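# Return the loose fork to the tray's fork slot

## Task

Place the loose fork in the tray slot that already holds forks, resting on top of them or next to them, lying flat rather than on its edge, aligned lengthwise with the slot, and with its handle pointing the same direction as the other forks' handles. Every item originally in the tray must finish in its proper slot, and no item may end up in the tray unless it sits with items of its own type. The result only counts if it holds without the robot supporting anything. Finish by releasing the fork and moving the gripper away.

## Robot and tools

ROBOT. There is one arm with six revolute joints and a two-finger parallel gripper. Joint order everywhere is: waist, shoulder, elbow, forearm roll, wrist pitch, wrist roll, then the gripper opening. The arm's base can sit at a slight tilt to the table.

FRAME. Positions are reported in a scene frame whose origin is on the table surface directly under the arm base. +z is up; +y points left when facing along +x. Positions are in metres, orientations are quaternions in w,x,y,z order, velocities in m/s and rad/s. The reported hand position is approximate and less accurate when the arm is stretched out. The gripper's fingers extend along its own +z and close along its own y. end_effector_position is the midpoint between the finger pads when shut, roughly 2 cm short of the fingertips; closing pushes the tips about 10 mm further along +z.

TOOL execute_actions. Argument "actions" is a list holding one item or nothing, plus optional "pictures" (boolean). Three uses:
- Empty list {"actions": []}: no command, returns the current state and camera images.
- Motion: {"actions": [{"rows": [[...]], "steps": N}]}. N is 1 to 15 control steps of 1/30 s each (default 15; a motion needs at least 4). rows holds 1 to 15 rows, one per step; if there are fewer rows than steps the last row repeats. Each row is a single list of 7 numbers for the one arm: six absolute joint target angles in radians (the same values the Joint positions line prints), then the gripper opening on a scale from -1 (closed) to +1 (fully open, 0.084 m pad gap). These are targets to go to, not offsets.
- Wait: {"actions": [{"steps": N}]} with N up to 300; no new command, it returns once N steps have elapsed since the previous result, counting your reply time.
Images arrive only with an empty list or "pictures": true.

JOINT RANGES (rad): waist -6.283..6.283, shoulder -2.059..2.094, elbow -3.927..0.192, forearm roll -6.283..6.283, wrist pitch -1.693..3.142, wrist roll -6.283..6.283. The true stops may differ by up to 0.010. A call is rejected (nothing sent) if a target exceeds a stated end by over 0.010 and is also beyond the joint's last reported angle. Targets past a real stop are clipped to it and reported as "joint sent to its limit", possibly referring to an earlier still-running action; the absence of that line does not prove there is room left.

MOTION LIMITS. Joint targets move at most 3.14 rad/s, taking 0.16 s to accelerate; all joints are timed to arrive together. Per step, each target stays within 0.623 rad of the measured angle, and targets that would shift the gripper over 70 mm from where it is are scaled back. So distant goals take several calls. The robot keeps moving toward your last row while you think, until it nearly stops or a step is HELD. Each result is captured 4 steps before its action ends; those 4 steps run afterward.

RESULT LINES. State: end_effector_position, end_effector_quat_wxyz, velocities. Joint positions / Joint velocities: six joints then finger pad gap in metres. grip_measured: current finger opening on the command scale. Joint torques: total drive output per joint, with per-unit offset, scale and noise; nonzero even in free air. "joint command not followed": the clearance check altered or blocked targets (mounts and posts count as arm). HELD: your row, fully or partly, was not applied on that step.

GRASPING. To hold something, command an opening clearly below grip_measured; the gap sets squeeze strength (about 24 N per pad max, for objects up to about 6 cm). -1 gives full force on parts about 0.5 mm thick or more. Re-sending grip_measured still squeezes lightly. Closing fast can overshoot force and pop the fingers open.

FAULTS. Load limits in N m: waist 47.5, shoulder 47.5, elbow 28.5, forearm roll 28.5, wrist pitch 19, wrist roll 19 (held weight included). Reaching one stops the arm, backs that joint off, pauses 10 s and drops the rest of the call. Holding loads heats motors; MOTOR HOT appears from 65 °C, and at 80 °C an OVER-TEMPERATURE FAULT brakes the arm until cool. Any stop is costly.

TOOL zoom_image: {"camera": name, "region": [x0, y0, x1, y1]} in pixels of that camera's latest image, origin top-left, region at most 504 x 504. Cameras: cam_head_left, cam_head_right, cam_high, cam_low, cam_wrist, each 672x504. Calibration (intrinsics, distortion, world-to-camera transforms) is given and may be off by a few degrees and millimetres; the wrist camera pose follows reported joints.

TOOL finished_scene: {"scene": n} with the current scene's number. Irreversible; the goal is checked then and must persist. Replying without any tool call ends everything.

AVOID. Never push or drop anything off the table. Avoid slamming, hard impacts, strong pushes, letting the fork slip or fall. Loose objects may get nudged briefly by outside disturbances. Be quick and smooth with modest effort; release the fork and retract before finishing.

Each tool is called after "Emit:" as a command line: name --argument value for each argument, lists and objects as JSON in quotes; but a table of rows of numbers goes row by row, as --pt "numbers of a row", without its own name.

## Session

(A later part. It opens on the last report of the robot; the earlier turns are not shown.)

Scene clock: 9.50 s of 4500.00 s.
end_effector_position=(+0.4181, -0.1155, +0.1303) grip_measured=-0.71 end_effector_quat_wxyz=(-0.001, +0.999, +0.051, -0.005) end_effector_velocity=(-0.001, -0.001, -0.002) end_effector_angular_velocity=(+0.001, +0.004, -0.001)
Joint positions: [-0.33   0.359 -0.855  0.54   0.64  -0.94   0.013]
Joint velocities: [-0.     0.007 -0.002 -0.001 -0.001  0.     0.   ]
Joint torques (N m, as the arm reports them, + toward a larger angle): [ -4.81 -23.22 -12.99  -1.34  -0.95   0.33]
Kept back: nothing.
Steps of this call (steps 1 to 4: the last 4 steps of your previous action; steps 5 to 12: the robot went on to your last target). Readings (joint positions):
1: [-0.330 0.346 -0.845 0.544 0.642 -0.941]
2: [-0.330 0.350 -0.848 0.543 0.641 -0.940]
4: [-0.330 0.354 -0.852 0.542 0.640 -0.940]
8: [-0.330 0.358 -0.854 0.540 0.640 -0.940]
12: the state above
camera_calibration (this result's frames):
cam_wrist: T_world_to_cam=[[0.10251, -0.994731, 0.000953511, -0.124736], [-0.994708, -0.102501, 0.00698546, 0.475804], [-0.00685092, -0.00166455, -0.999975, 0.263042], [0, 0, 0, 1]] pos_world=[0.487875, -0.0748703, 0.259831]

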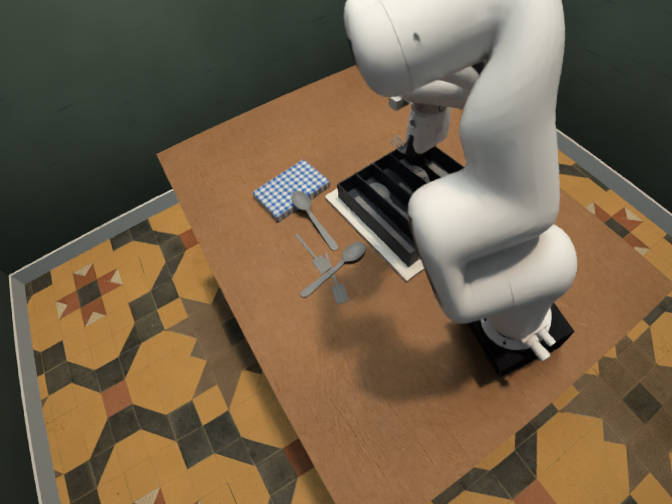

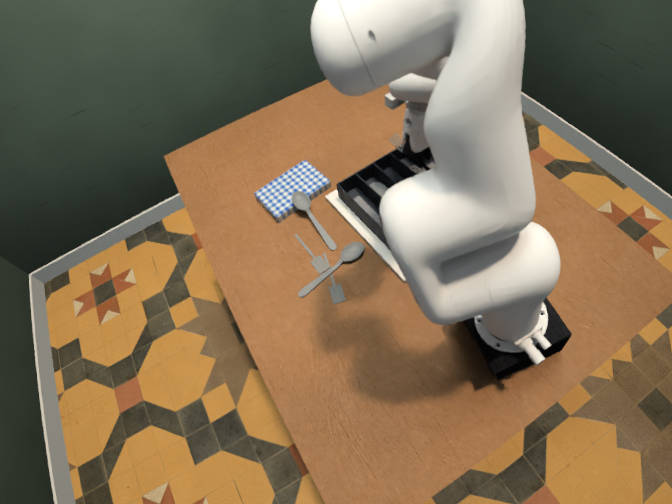

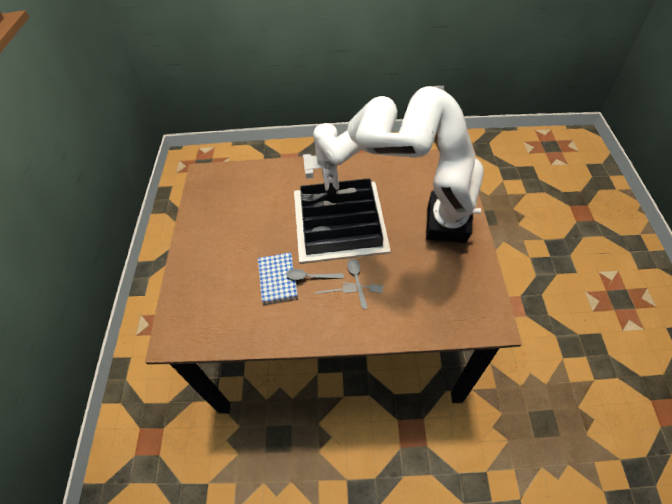

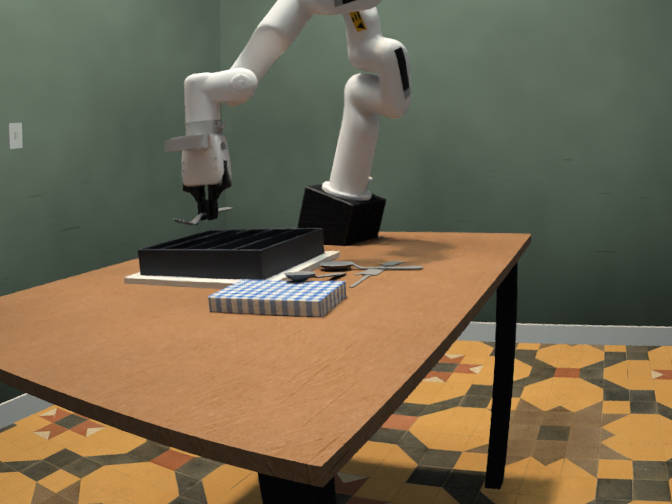

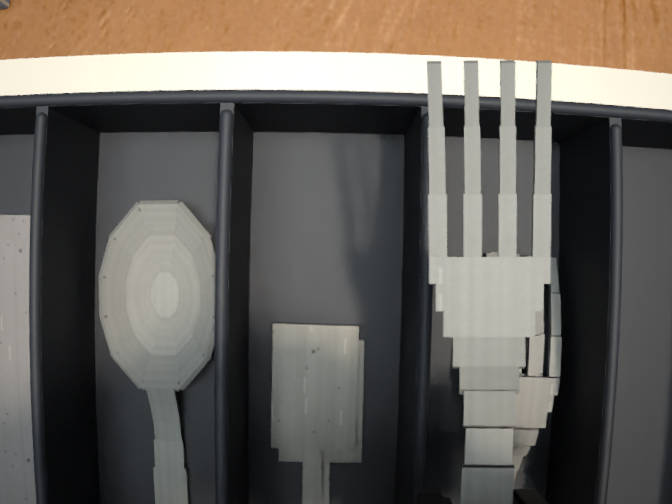

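Emit:
execute_actions --actions '[{"rows":[[-0.385,0.41,-0.85,0.54,0.59,-1.0,-1]],"steps":15}]'

Emit:
execute_actions --actions '[{"steps":8}]' --pictures true

Scene clock: 10.07 s of 4500.00 s.
end_effector_position=(+0.4031, -0.1456, +0.1189) grip_measured=-0.71 end_effector_quat_wxyz=(+0.008, +0.999, +0.046, -0.006) end_effector_velocity=(+0.002, -0.016, +0.002) end_effector_angular_velocity=(-0.023, -0.021, +0.012)
Joint positions: [-0.382  0.407 -0.85   0.54   0.593 -0.996  0.013]
Joint velocities: [-0.023  0.016 -0.011 -0.    -0.031 -0.035  0.   ]
Joint torques (N m, as the arm reports them, + toward a larger angle): [ -4.93 -23.43 -12.89  -1.13  -0.97   0.44]
Steps of this call (steps 1 to 6: the robot went on to your last target; steps 7 to 17: the first 11 steps of this action). Readings (joint positions):
7: [-0.330 0.360 -0.855 0.540 0.640 -0.940]
8: [-0.332 0.362 -0.855 0.540 0.637 -0.944]
10: [-0.352 0.379 -0.855 0.540 0.619 -0.965]
14: [-0.378 0.404 -0.849 0.540 0.598 -0.990]
17: the state above

Scene clock: 10.33 s of 4500.00 s.
end_effector_position=(+0.4026, -0.1470, +0.1186) grip_measured=-0.71 end_effector_quat_wxyz=(+0.009, +0.999, +0.047, -0.005) end_effector_velocity=(-0.002, -0.002, -0.001) end_effector_angular_velocity=(+0.000, +0.001, -0.002)
Joint positions: [-0.385  0.41  -0.85   0.54   0.59  -1.     0.013]
Joint velocities: [-0.004  0.003  0.001 -0.    -0.001 -0.003  0.   ]
Joint torques (N m, as the arm reports them, + toward a larger angle): [ -4.68 -23.03 -12.81  -1.09  -1.41   0.49]
Kept back: nothing.
Steps of this call (steps 1 to 4: the last 4 steps of your previous action; steps 5 to 8: the robot went on to your last target). Readings (joint positions):
1: [-0.383 0.408 -0.850 0.540 0.592 -0.997]
2: [-0.383 0.408 -0.850 0.540 0.591 -0.998]
4: [-0.384 0.409 -0.850 0.540 0.591 -0.999]
8: the state above
camera_calibration (this result's frames):
cam_wrist: T_world_to_cam=[[0.0942472, -0.995337, 0.020524, -0.153602], [-0.995527, -0.0940874, 0.00861793, 0.458645], [-0.0066467, -0.0212444, -0.999752, 0.248139], [0, 0, 0, 1]] pos_world=[0.47272, -0.104461, 0.247278]

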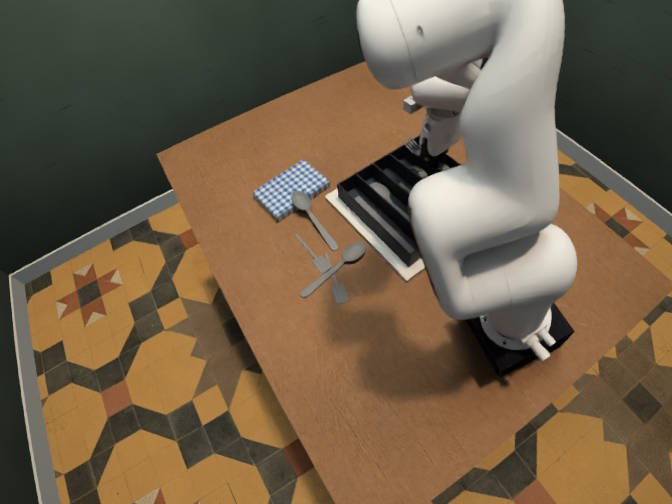

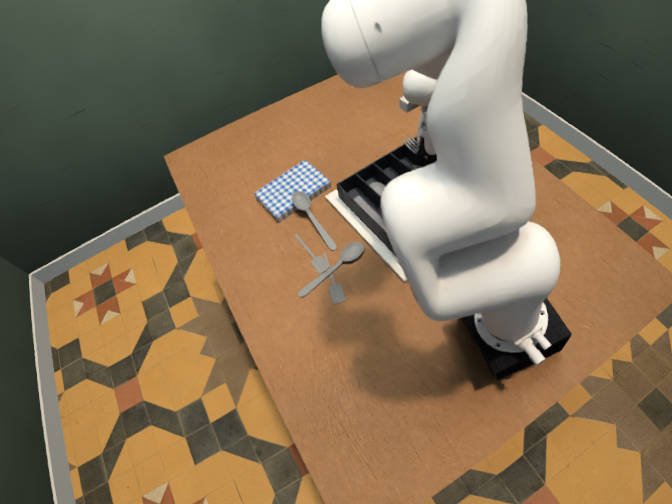

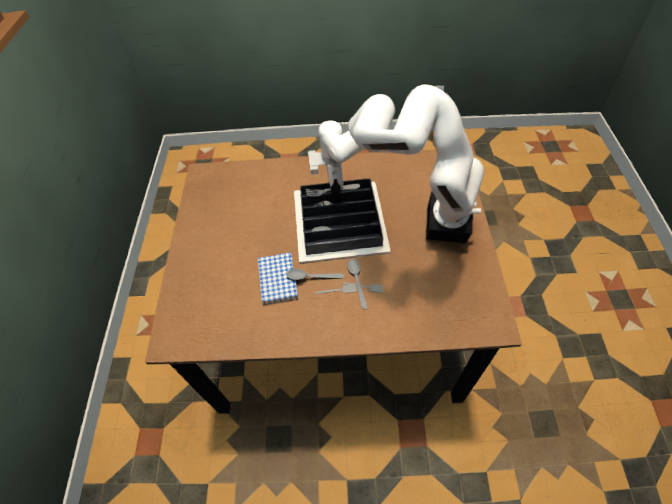

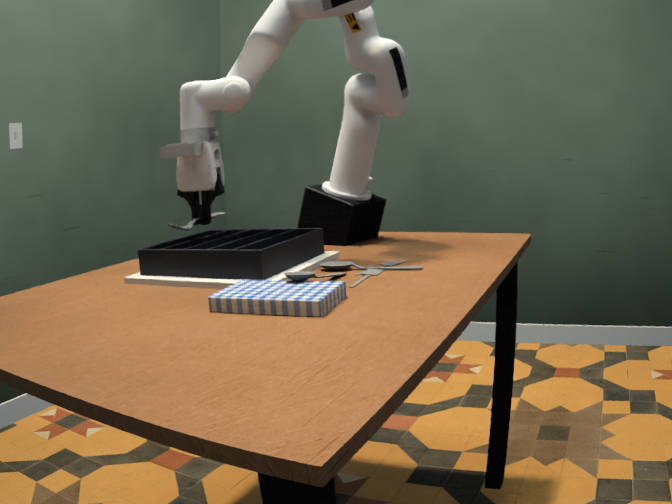

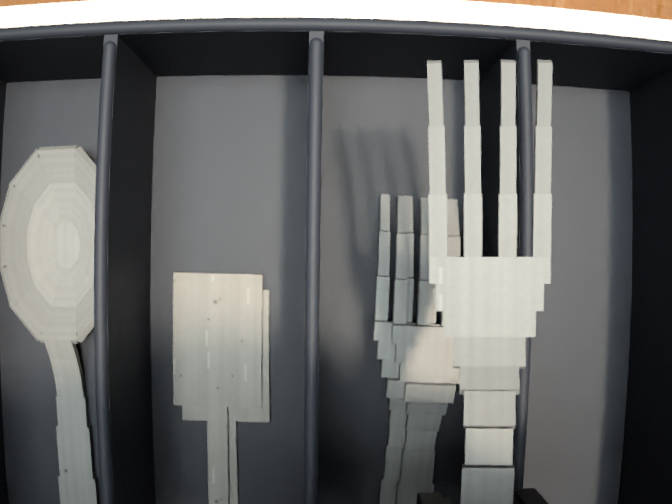

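Emit:
execute_actions --actions '[{"rows":[[-0.36,0.49,-0.875,0.565,0.545,-1.0,-1]],"steps":15}]'

Emit:
execute_actions --actions '[{"steps":8}]' --pictures true

Scene clock: 13.27 s of 4500.00 s.
end_effector_position=(+0.4022, -0.1494, +0.0927) grip_measured=-0.71 end_effector_quat_wxyz=(+0.010, +0.999, +0.040, -0.014) end_effector_velocity=(+0.013, -0.005, -0.004) end_effector_angular_velocity=(-0.020, -0.021, -0.000)
Joint positions: [-0.361  0.486 -0.873  0.563  0.548 -1.     0.013]
Joint velocities: [ 0.012  0.031 -0.03   0.015 -0.032 -0.    -0.   ]
Joint torques (N m, as the arm reports them, + toward a larger angle): [ -5.63 -23.94 -11.6   -0.74  -1.06   0.05]
Steps of this call (steps 1 to 15: the robot went on to your last target; steps 16 to 77: nothing new was sent; steps 78 to 88: the first 11 steps of this action). Readings (joint positions):
78: [-0.385 0.410 -0.850 0.540 0.590 -1.000]
79: [-0.384 0.413 -0.851 0.541 0.588 -1.000]
81: [-0.376 0.438 -0.861 0.549 0.572 -1.000]
85: [-0.364 0.479 -0.869 0.561 0.553 -1.000]
88: the state above

Scene clock: 13.53 s of 4500.00 s.
end_effector_position=(+0.4026, -0.1497, +0.0917) grip_measured=-0.71 end_effector_quat_wxyz=(+0.011, +0.999, +0.040, -0.014) end_effector_velocity=(-0.001, +0.000, -0.002) end_effector_angular_velocity=(+0.001, +0.003, -0.000)
Joint positions: [-0.36   0.489 -0.875  0.565  0.545 -1.     0.013]
Joint velocities: [ 0.002  0.004 -0.001  0.001 -0.001  0.     0.   ]
Joint torques (N m, as the arm reports them, + toward a larger angle): [ -5.66 -24.01 -11.69  -1.23  -1.4    0.35]
Kept back: nothing.
Steps of this call (steps 1 to 4: the last 4 steps of your previous action; steps 5 to 8: the robot went on to your last target). Readings (joint positions):
1: [-0.361 0.487 -0.874 0.564 0.547 -1.000]
2: [-0.361 0.487 -0.875 0.564 0.546 -1.000]
4: [-0.360 0.488 -0.875 0.565 0.546 -1.000]
8: the state above
camera_calibration (this result's frames):
cam_wrist: T_world_to_cam=[[0.0815257, -0.996392, 0.0235966, -0.151035], [-0.996395, -0.0809225, 0.0254793, 0.459373], [-0.0234778, -0.0255887, -0.999397, 0.227292], [0, 0, 0, 1]] pos_world=[0.475366, -0.1075, 0.219015]

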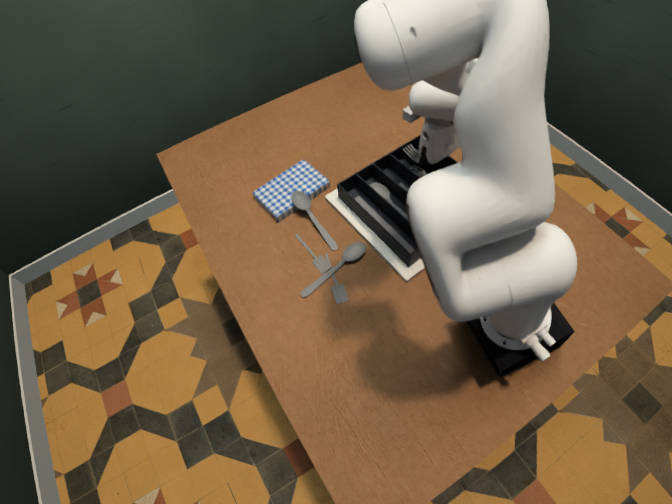

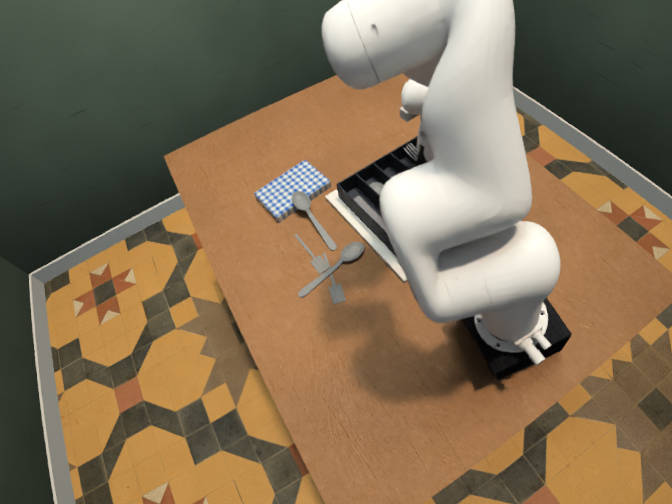

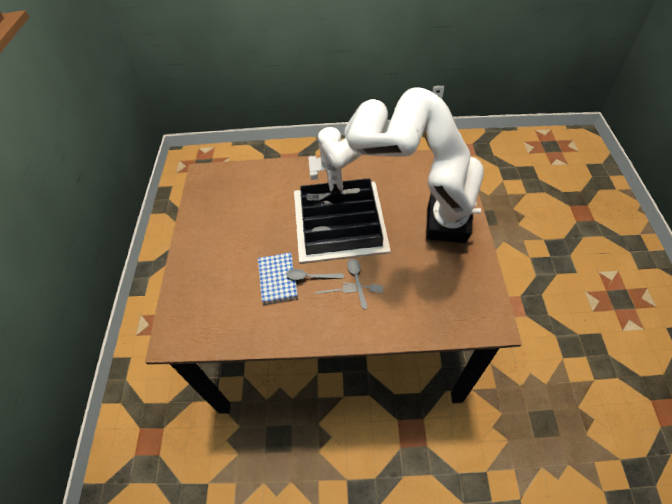

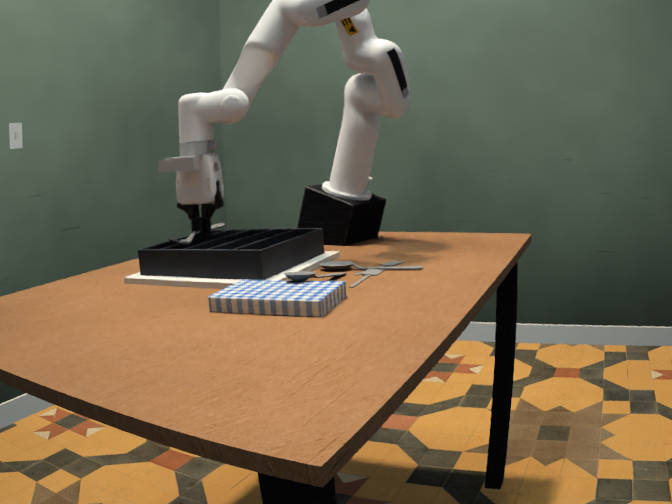

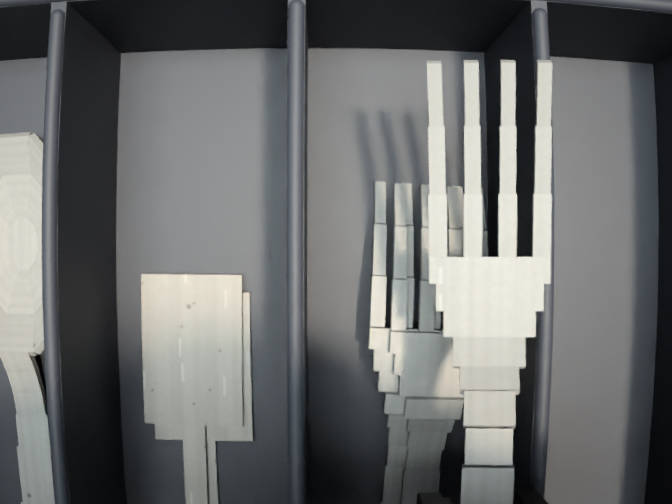

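Emit:
execute_actions --actions '[{"rows":[[-0.343,0.49,-0.875,0.565,0.545,-0.985,-1],[-0.343,0.49,-0.875,0.565,0.545,-0.985,-1],[-0.343,0.49,-0.875,0.565,0.545,-0.985,-1],[-0.343,0.49,-0.875,0.565,0.545,-0.985,-1],[-0.32,0.565,-0.9,0.59,0.5,-0.985,-1]],"steps":15}]'

Emit:
execute_actions --actions '[{"steps":6}]' --pictures true

Scene clock: 41.47 s of 4500.00 s.
end_effector_position=(+0.4033, -0.1454, +0.0689) grip_measured=-0.71 end_effector_quat_wxyz=(+0.013, +0.999, +0.036, -0.023) end_effector_velocity=(-0.030, -0.002, -0.078) end_effector_angular_velocity=(-0.000, +0.086, -0.054)
Joint positions: [-0.325  0.549 -0.894  0.584  0.511 -0.986  0.013]
Joint velocities: [ 0.055  0.198 -0.025  0.056 -0.1    0.008 -0.   ]
Joint torques (N m, as the arm reports them, + toward a larger angle): [ -7.12 -29.59 -12.97  -1.62  -1.25   0.28]
Steps of this call (steps 1 to 15: the robot went on to your last target; steps 16 to 90: nothing new was sent; then 24.57 s passed at rest; steps 91 to 101: the first 11 steps of this action). Readings (joint positions):
91: [-0.360 0.490 -0.875 0.565 0.545 -1.000]
92: [-0.358 0.490 -0.875 0.565 0.545 -0.998]
94: [-0.352 0.490 -0.875 0.565 0.545 -0.993]
98: [-0.336 0.517 -0.887 0.575 0.527 -0.987]
101: the state above

Scene clock: 41.67 s of 4500.00 s.
end_effector_position=(+0.4039, -0.1463, +0.0648) grip_measured=-0.71 end_effector_quat_wxyz=(+0.014, +0.999, +0.034, -0.023) end_effector_velocity=(+0.005, -0.002, -0.003) end_effector_angular_velocity=(-0.009, -0.009, -0.001)
Joint positions: [-0.321  0.563 -0.899  0.589  0.501 -0.985  0.013]
Joint velocities: [ 0.007  0.015 -0.013  0.008 -0.015  0.001  0.   ]
Joint torques (N m, as the arm reports them, + toward a larger angle): [ -5.59 -24.52 -11.37  -1.07  -1.05   0.12]
Kept back: nothing.
Steps of this call (steps 1 to 4: the last 4 steps of your previous action; steps 5 to 6: the robot went on to your last target). Readings (joint positions):
1: [-0.324 0.555 -0.894 0.586 0.508 -0.986]
2: [-0.323 0.558 -0.896 0.587 0.506 -0.985]
4: [-0.322 0.561 -0.898 0.588 0.503 -0.985]
6: the state above
camera_calibration (this result's frames):
cam_wrist: T_world_to_cam=[[0.0701437, -0.99707, 0.0305243, -0.14302], [-0.996662, -0.0687678, 0.0440044, 0.46233], [-0.0417763, -0.0335091, -0.998565, 0.20674], [0, 0, 0, 1]] pos_world=[0.479456, -0.10388, 0.190465]

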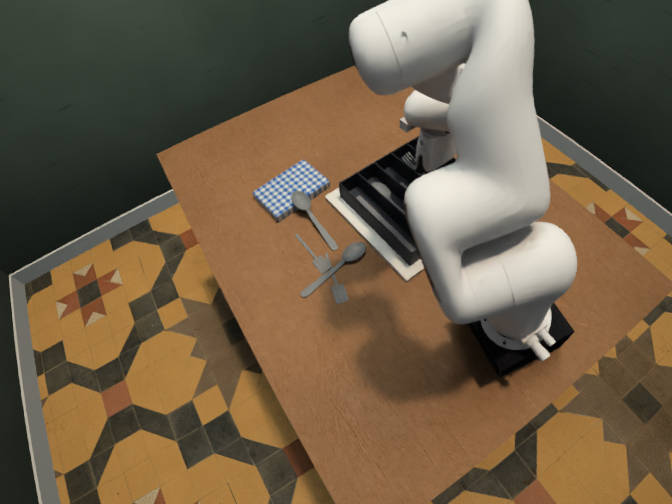

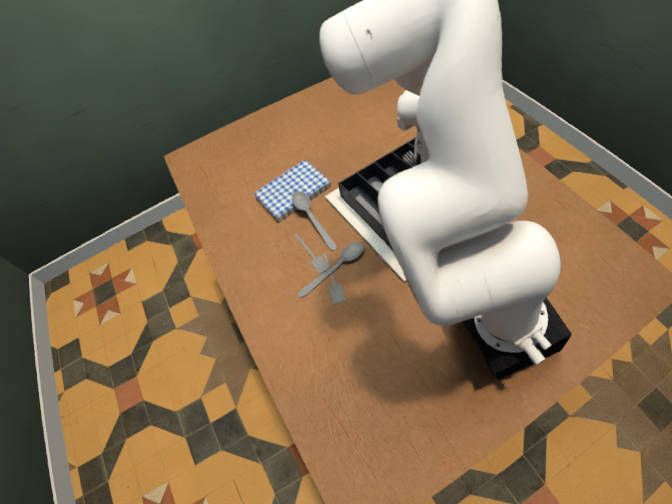

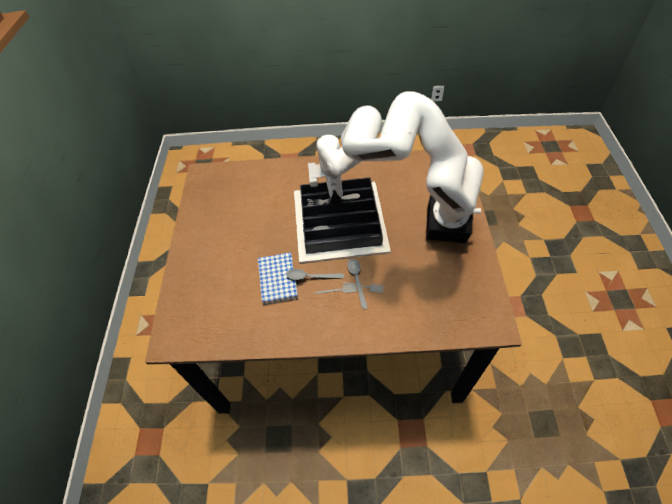

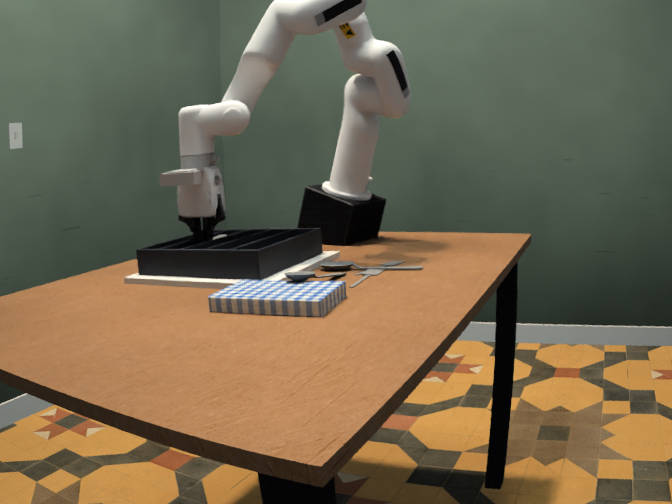

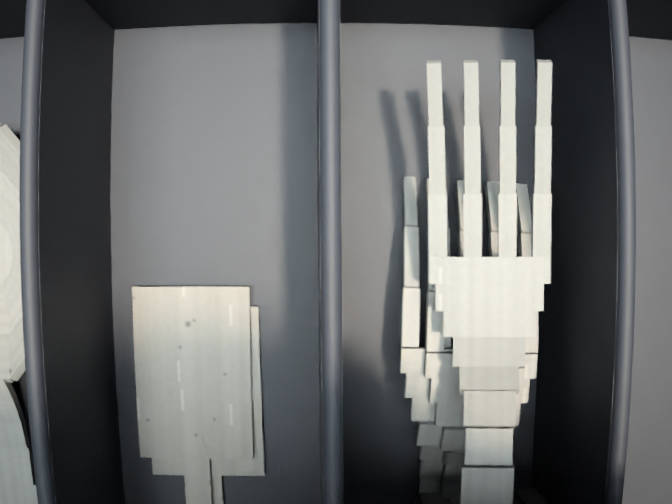

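Release narrowly and retrace up.

Emit:
execute_actions --actions '[{"rows":[[-0.32,0.565,-0.9,0.59,0.5,-0.985,-0.58],[-0.32,0.565,-0.9,0.59,0.5,-0.985,-0.58],[-0.32,0.565,-0.9,0.59,0.5,-0.985,-0.58],[-0.32,0.565,-0.9,0.59,0.5,-0.985,-0.58],[-0.32,0.565,-0.9,0.59,0.5,-0.985,-0.58],[-0.32,0.565,-0.9,0.59,0.5,-0.985,-0.58],[-0.32,0.565,-0.9,0.59,0.5,-0.985,-0.58],[-0.343,0.49,-0.875,0.565,0.545,-0.985,-0.58]],"steps":15}]'

Emit:
execute_actions --actions '[{"rows":[[-0.37,0.3,-0.84,0.53,0.65,-0.97,-0.58]],"steps":15}]'

Emit:
execute_actions --actions '[{"steps":10}]' --pictures true

Scene clock: 42.23 s of 4500.00 s.
end_effector_position=(+0.4027, -0.1445, +0.0724) grip_measured=-0.60 end_effector_quat_wxyz=(+0.012, +0.999, +0.036, -0.023) end_effector_velocity=(+0.019, +0.011, +0.157) end_effector_angular_velocity=(+0.034, -0.115, +0.075)
Joint positions: [-0.328  0.538 -0.889  0.58   0.518 -0.985  0.018]
Joint velocities: [-0.141 -0.452  0.137 -0.14   0.243 -0.001  0.   ]
Joint torques (N m, as the arm reports them, + toward a larger angle): [ -5.29 -25.65 -13.41  -1.23  -1.39   0.45]
Steps of this call (steps 1 to 6: the robot went on to your last target; steps 7 to 17: the first 11 steps of this action). Readings (joint positions):
7: [-0.320 0.565 -0.900 0.590 0.500 -0.985]
8: [-0.320 0.565 -0.900 0.590 0.500 -0.985]
10: [-0.320 0.565 -0.900 0.590 0.500 -0.985]
14: [-0.320 0.565 -0.900 0.590 0.500 -0.985]
17: the state above

Scene clock: 42.73 s of 4500.00 s.
end_effector_position=(+0.4204, -0.1282, +0.1521) grip_measured=-0.60 end_effector_quat_wxyz=(+0.009, +0.998, +0.057, +0.014) end_effector_velocity=(-0.033, +0.023, +0.015) end_effector_angular_velocity=(+0.053, +0.051, +0.002)
Joint positions: [-0.368  0.313 -0.845  0.533  0.64  -0.971  0.018]
Joint velocities: [-0.018 -0.111  0.083 -0.029  0.101  0.013  0.   ]
Joint torques (N m, as the arm reports them, + toward a larger angle): [ -5.35 -20.59 -13.42  -0.8   -1.15   0.1 ]
Steps of this call (steps 1 to 4: the last 4 steps of your previous action; steps 5 to 15: the first 11 steps of this action). Readings (joint positions):
5: [-0.341 0.497 -0.879 0.568 0.539 -0.985]
6: [-0.342 0.492 -0.877 0.566 0.543 -0.985]
8: [-0.348 0.456 -0.865 0.558 0.568 -0.982]
12: [-0.364 0.339 -0.853 0.538 0.624 -0.973]
15: the state above

Scene clock: 43.07 s of 4500.00 s.
end_effector_position=(+0.4191, -0.1265, +0.1552) grip_measured=-0.60 end_effector_quat_wxyz=(+0.008, +0.998, +0.057, +0.014) end_effector_velocity=(+0.002, +0.000, +0.004) end_effector_angular_velocity=(-0.002, -0.005, +0.003)
Joint positions: [-0.37   0.301 -0.84   0.53   0.65  -0.97   0.018]
Joint velocities: [-0.001 -0.008 -0.    -0.001  0.003  0.    -0.   ]
Joint torques (N m, as the arm reports them, + toward a larger angle): [ -4.7  -21.84 -13.64  -0.82  -1.17   0.28]
Kept back: nothing.
Steps of this call (steps 1 to 4: the last 4 steps of your previous action; steps 5 to 10: the robot went on to your last target). Readings (joint positions):
1: [-0.368 0.310 -0.842 0.532 0.643 -0.971]
2: [-0.369 0.308 -0.841 0.532 0.645 -0.971]
4: [-0.369 0.305 -0.840 0.531 0.648 -0.970]
8: [-0.370 0.302 -0.840 0.530 0.649 -0.970]
10: the state above
camera_calibration (this result's frames):
cam_wrist: T_world_to_cam=[[0.115416, -0.993101, 0.0207337, -0.144037], [-0.992803, -0.116003, -0.0297535, 0.478709], [0.0319534, -0.0171505, -0.999342, 0.269562], [0, 0, 0, 1]] pos_world=[0.483275, -0.082888, 0.286614]

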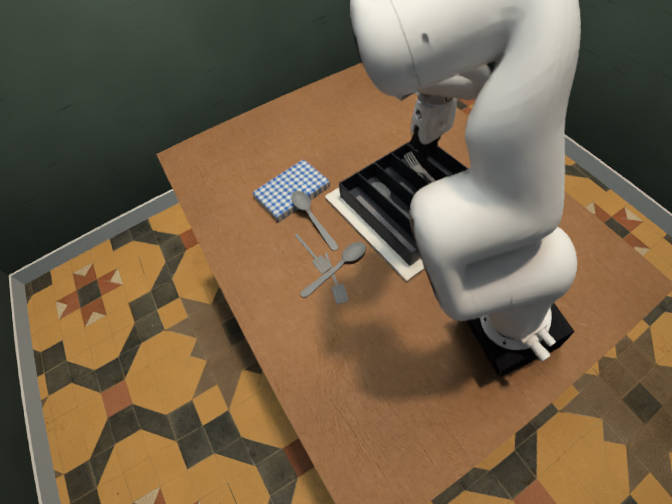

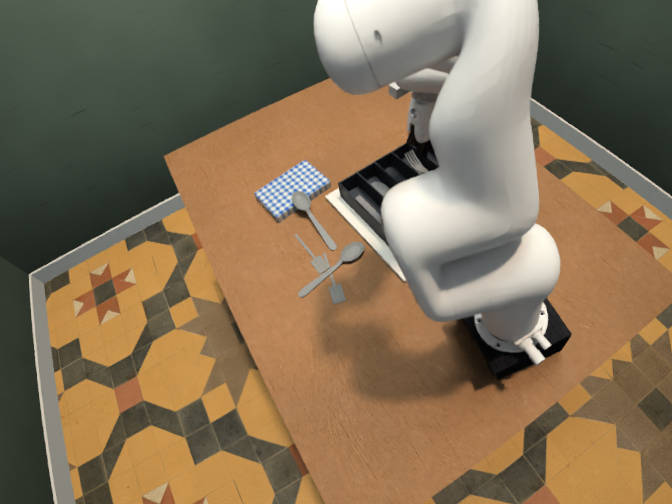

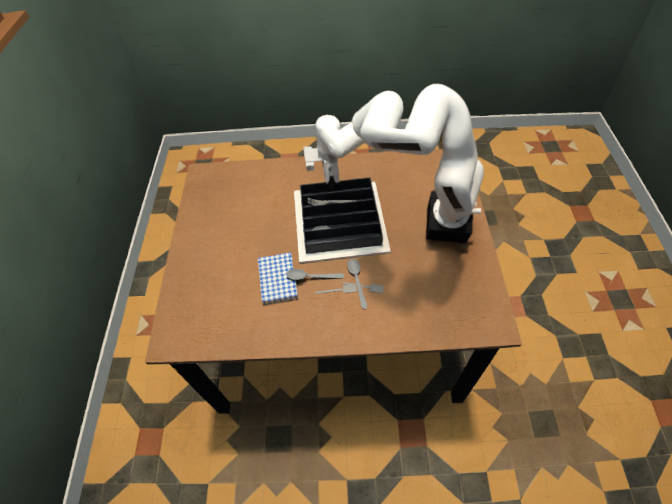

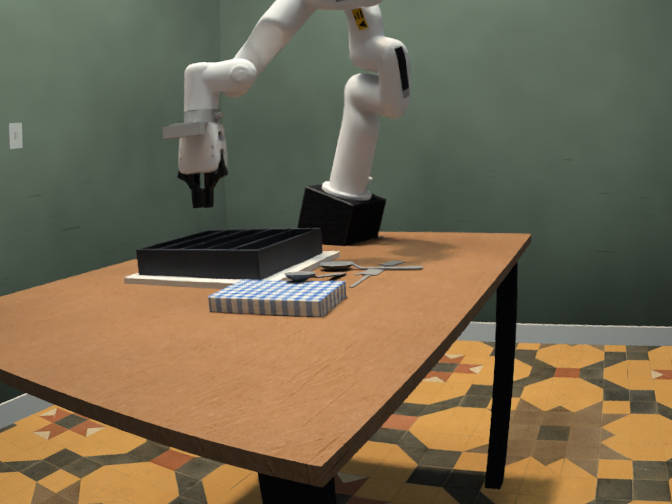

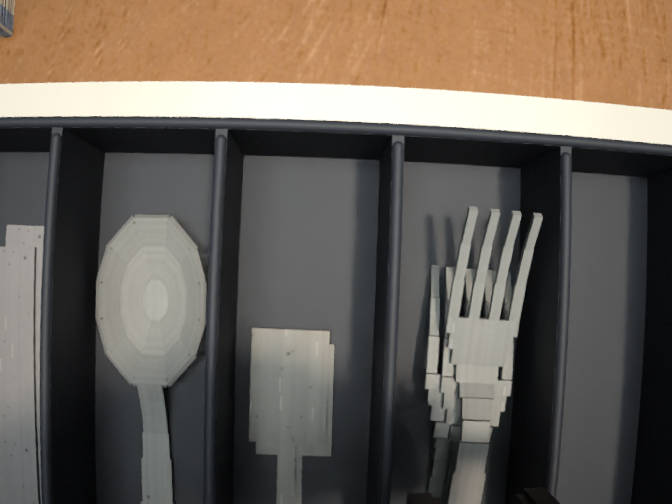

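Emit:
finished_scene --scene 2

The scene is finished: the task was done.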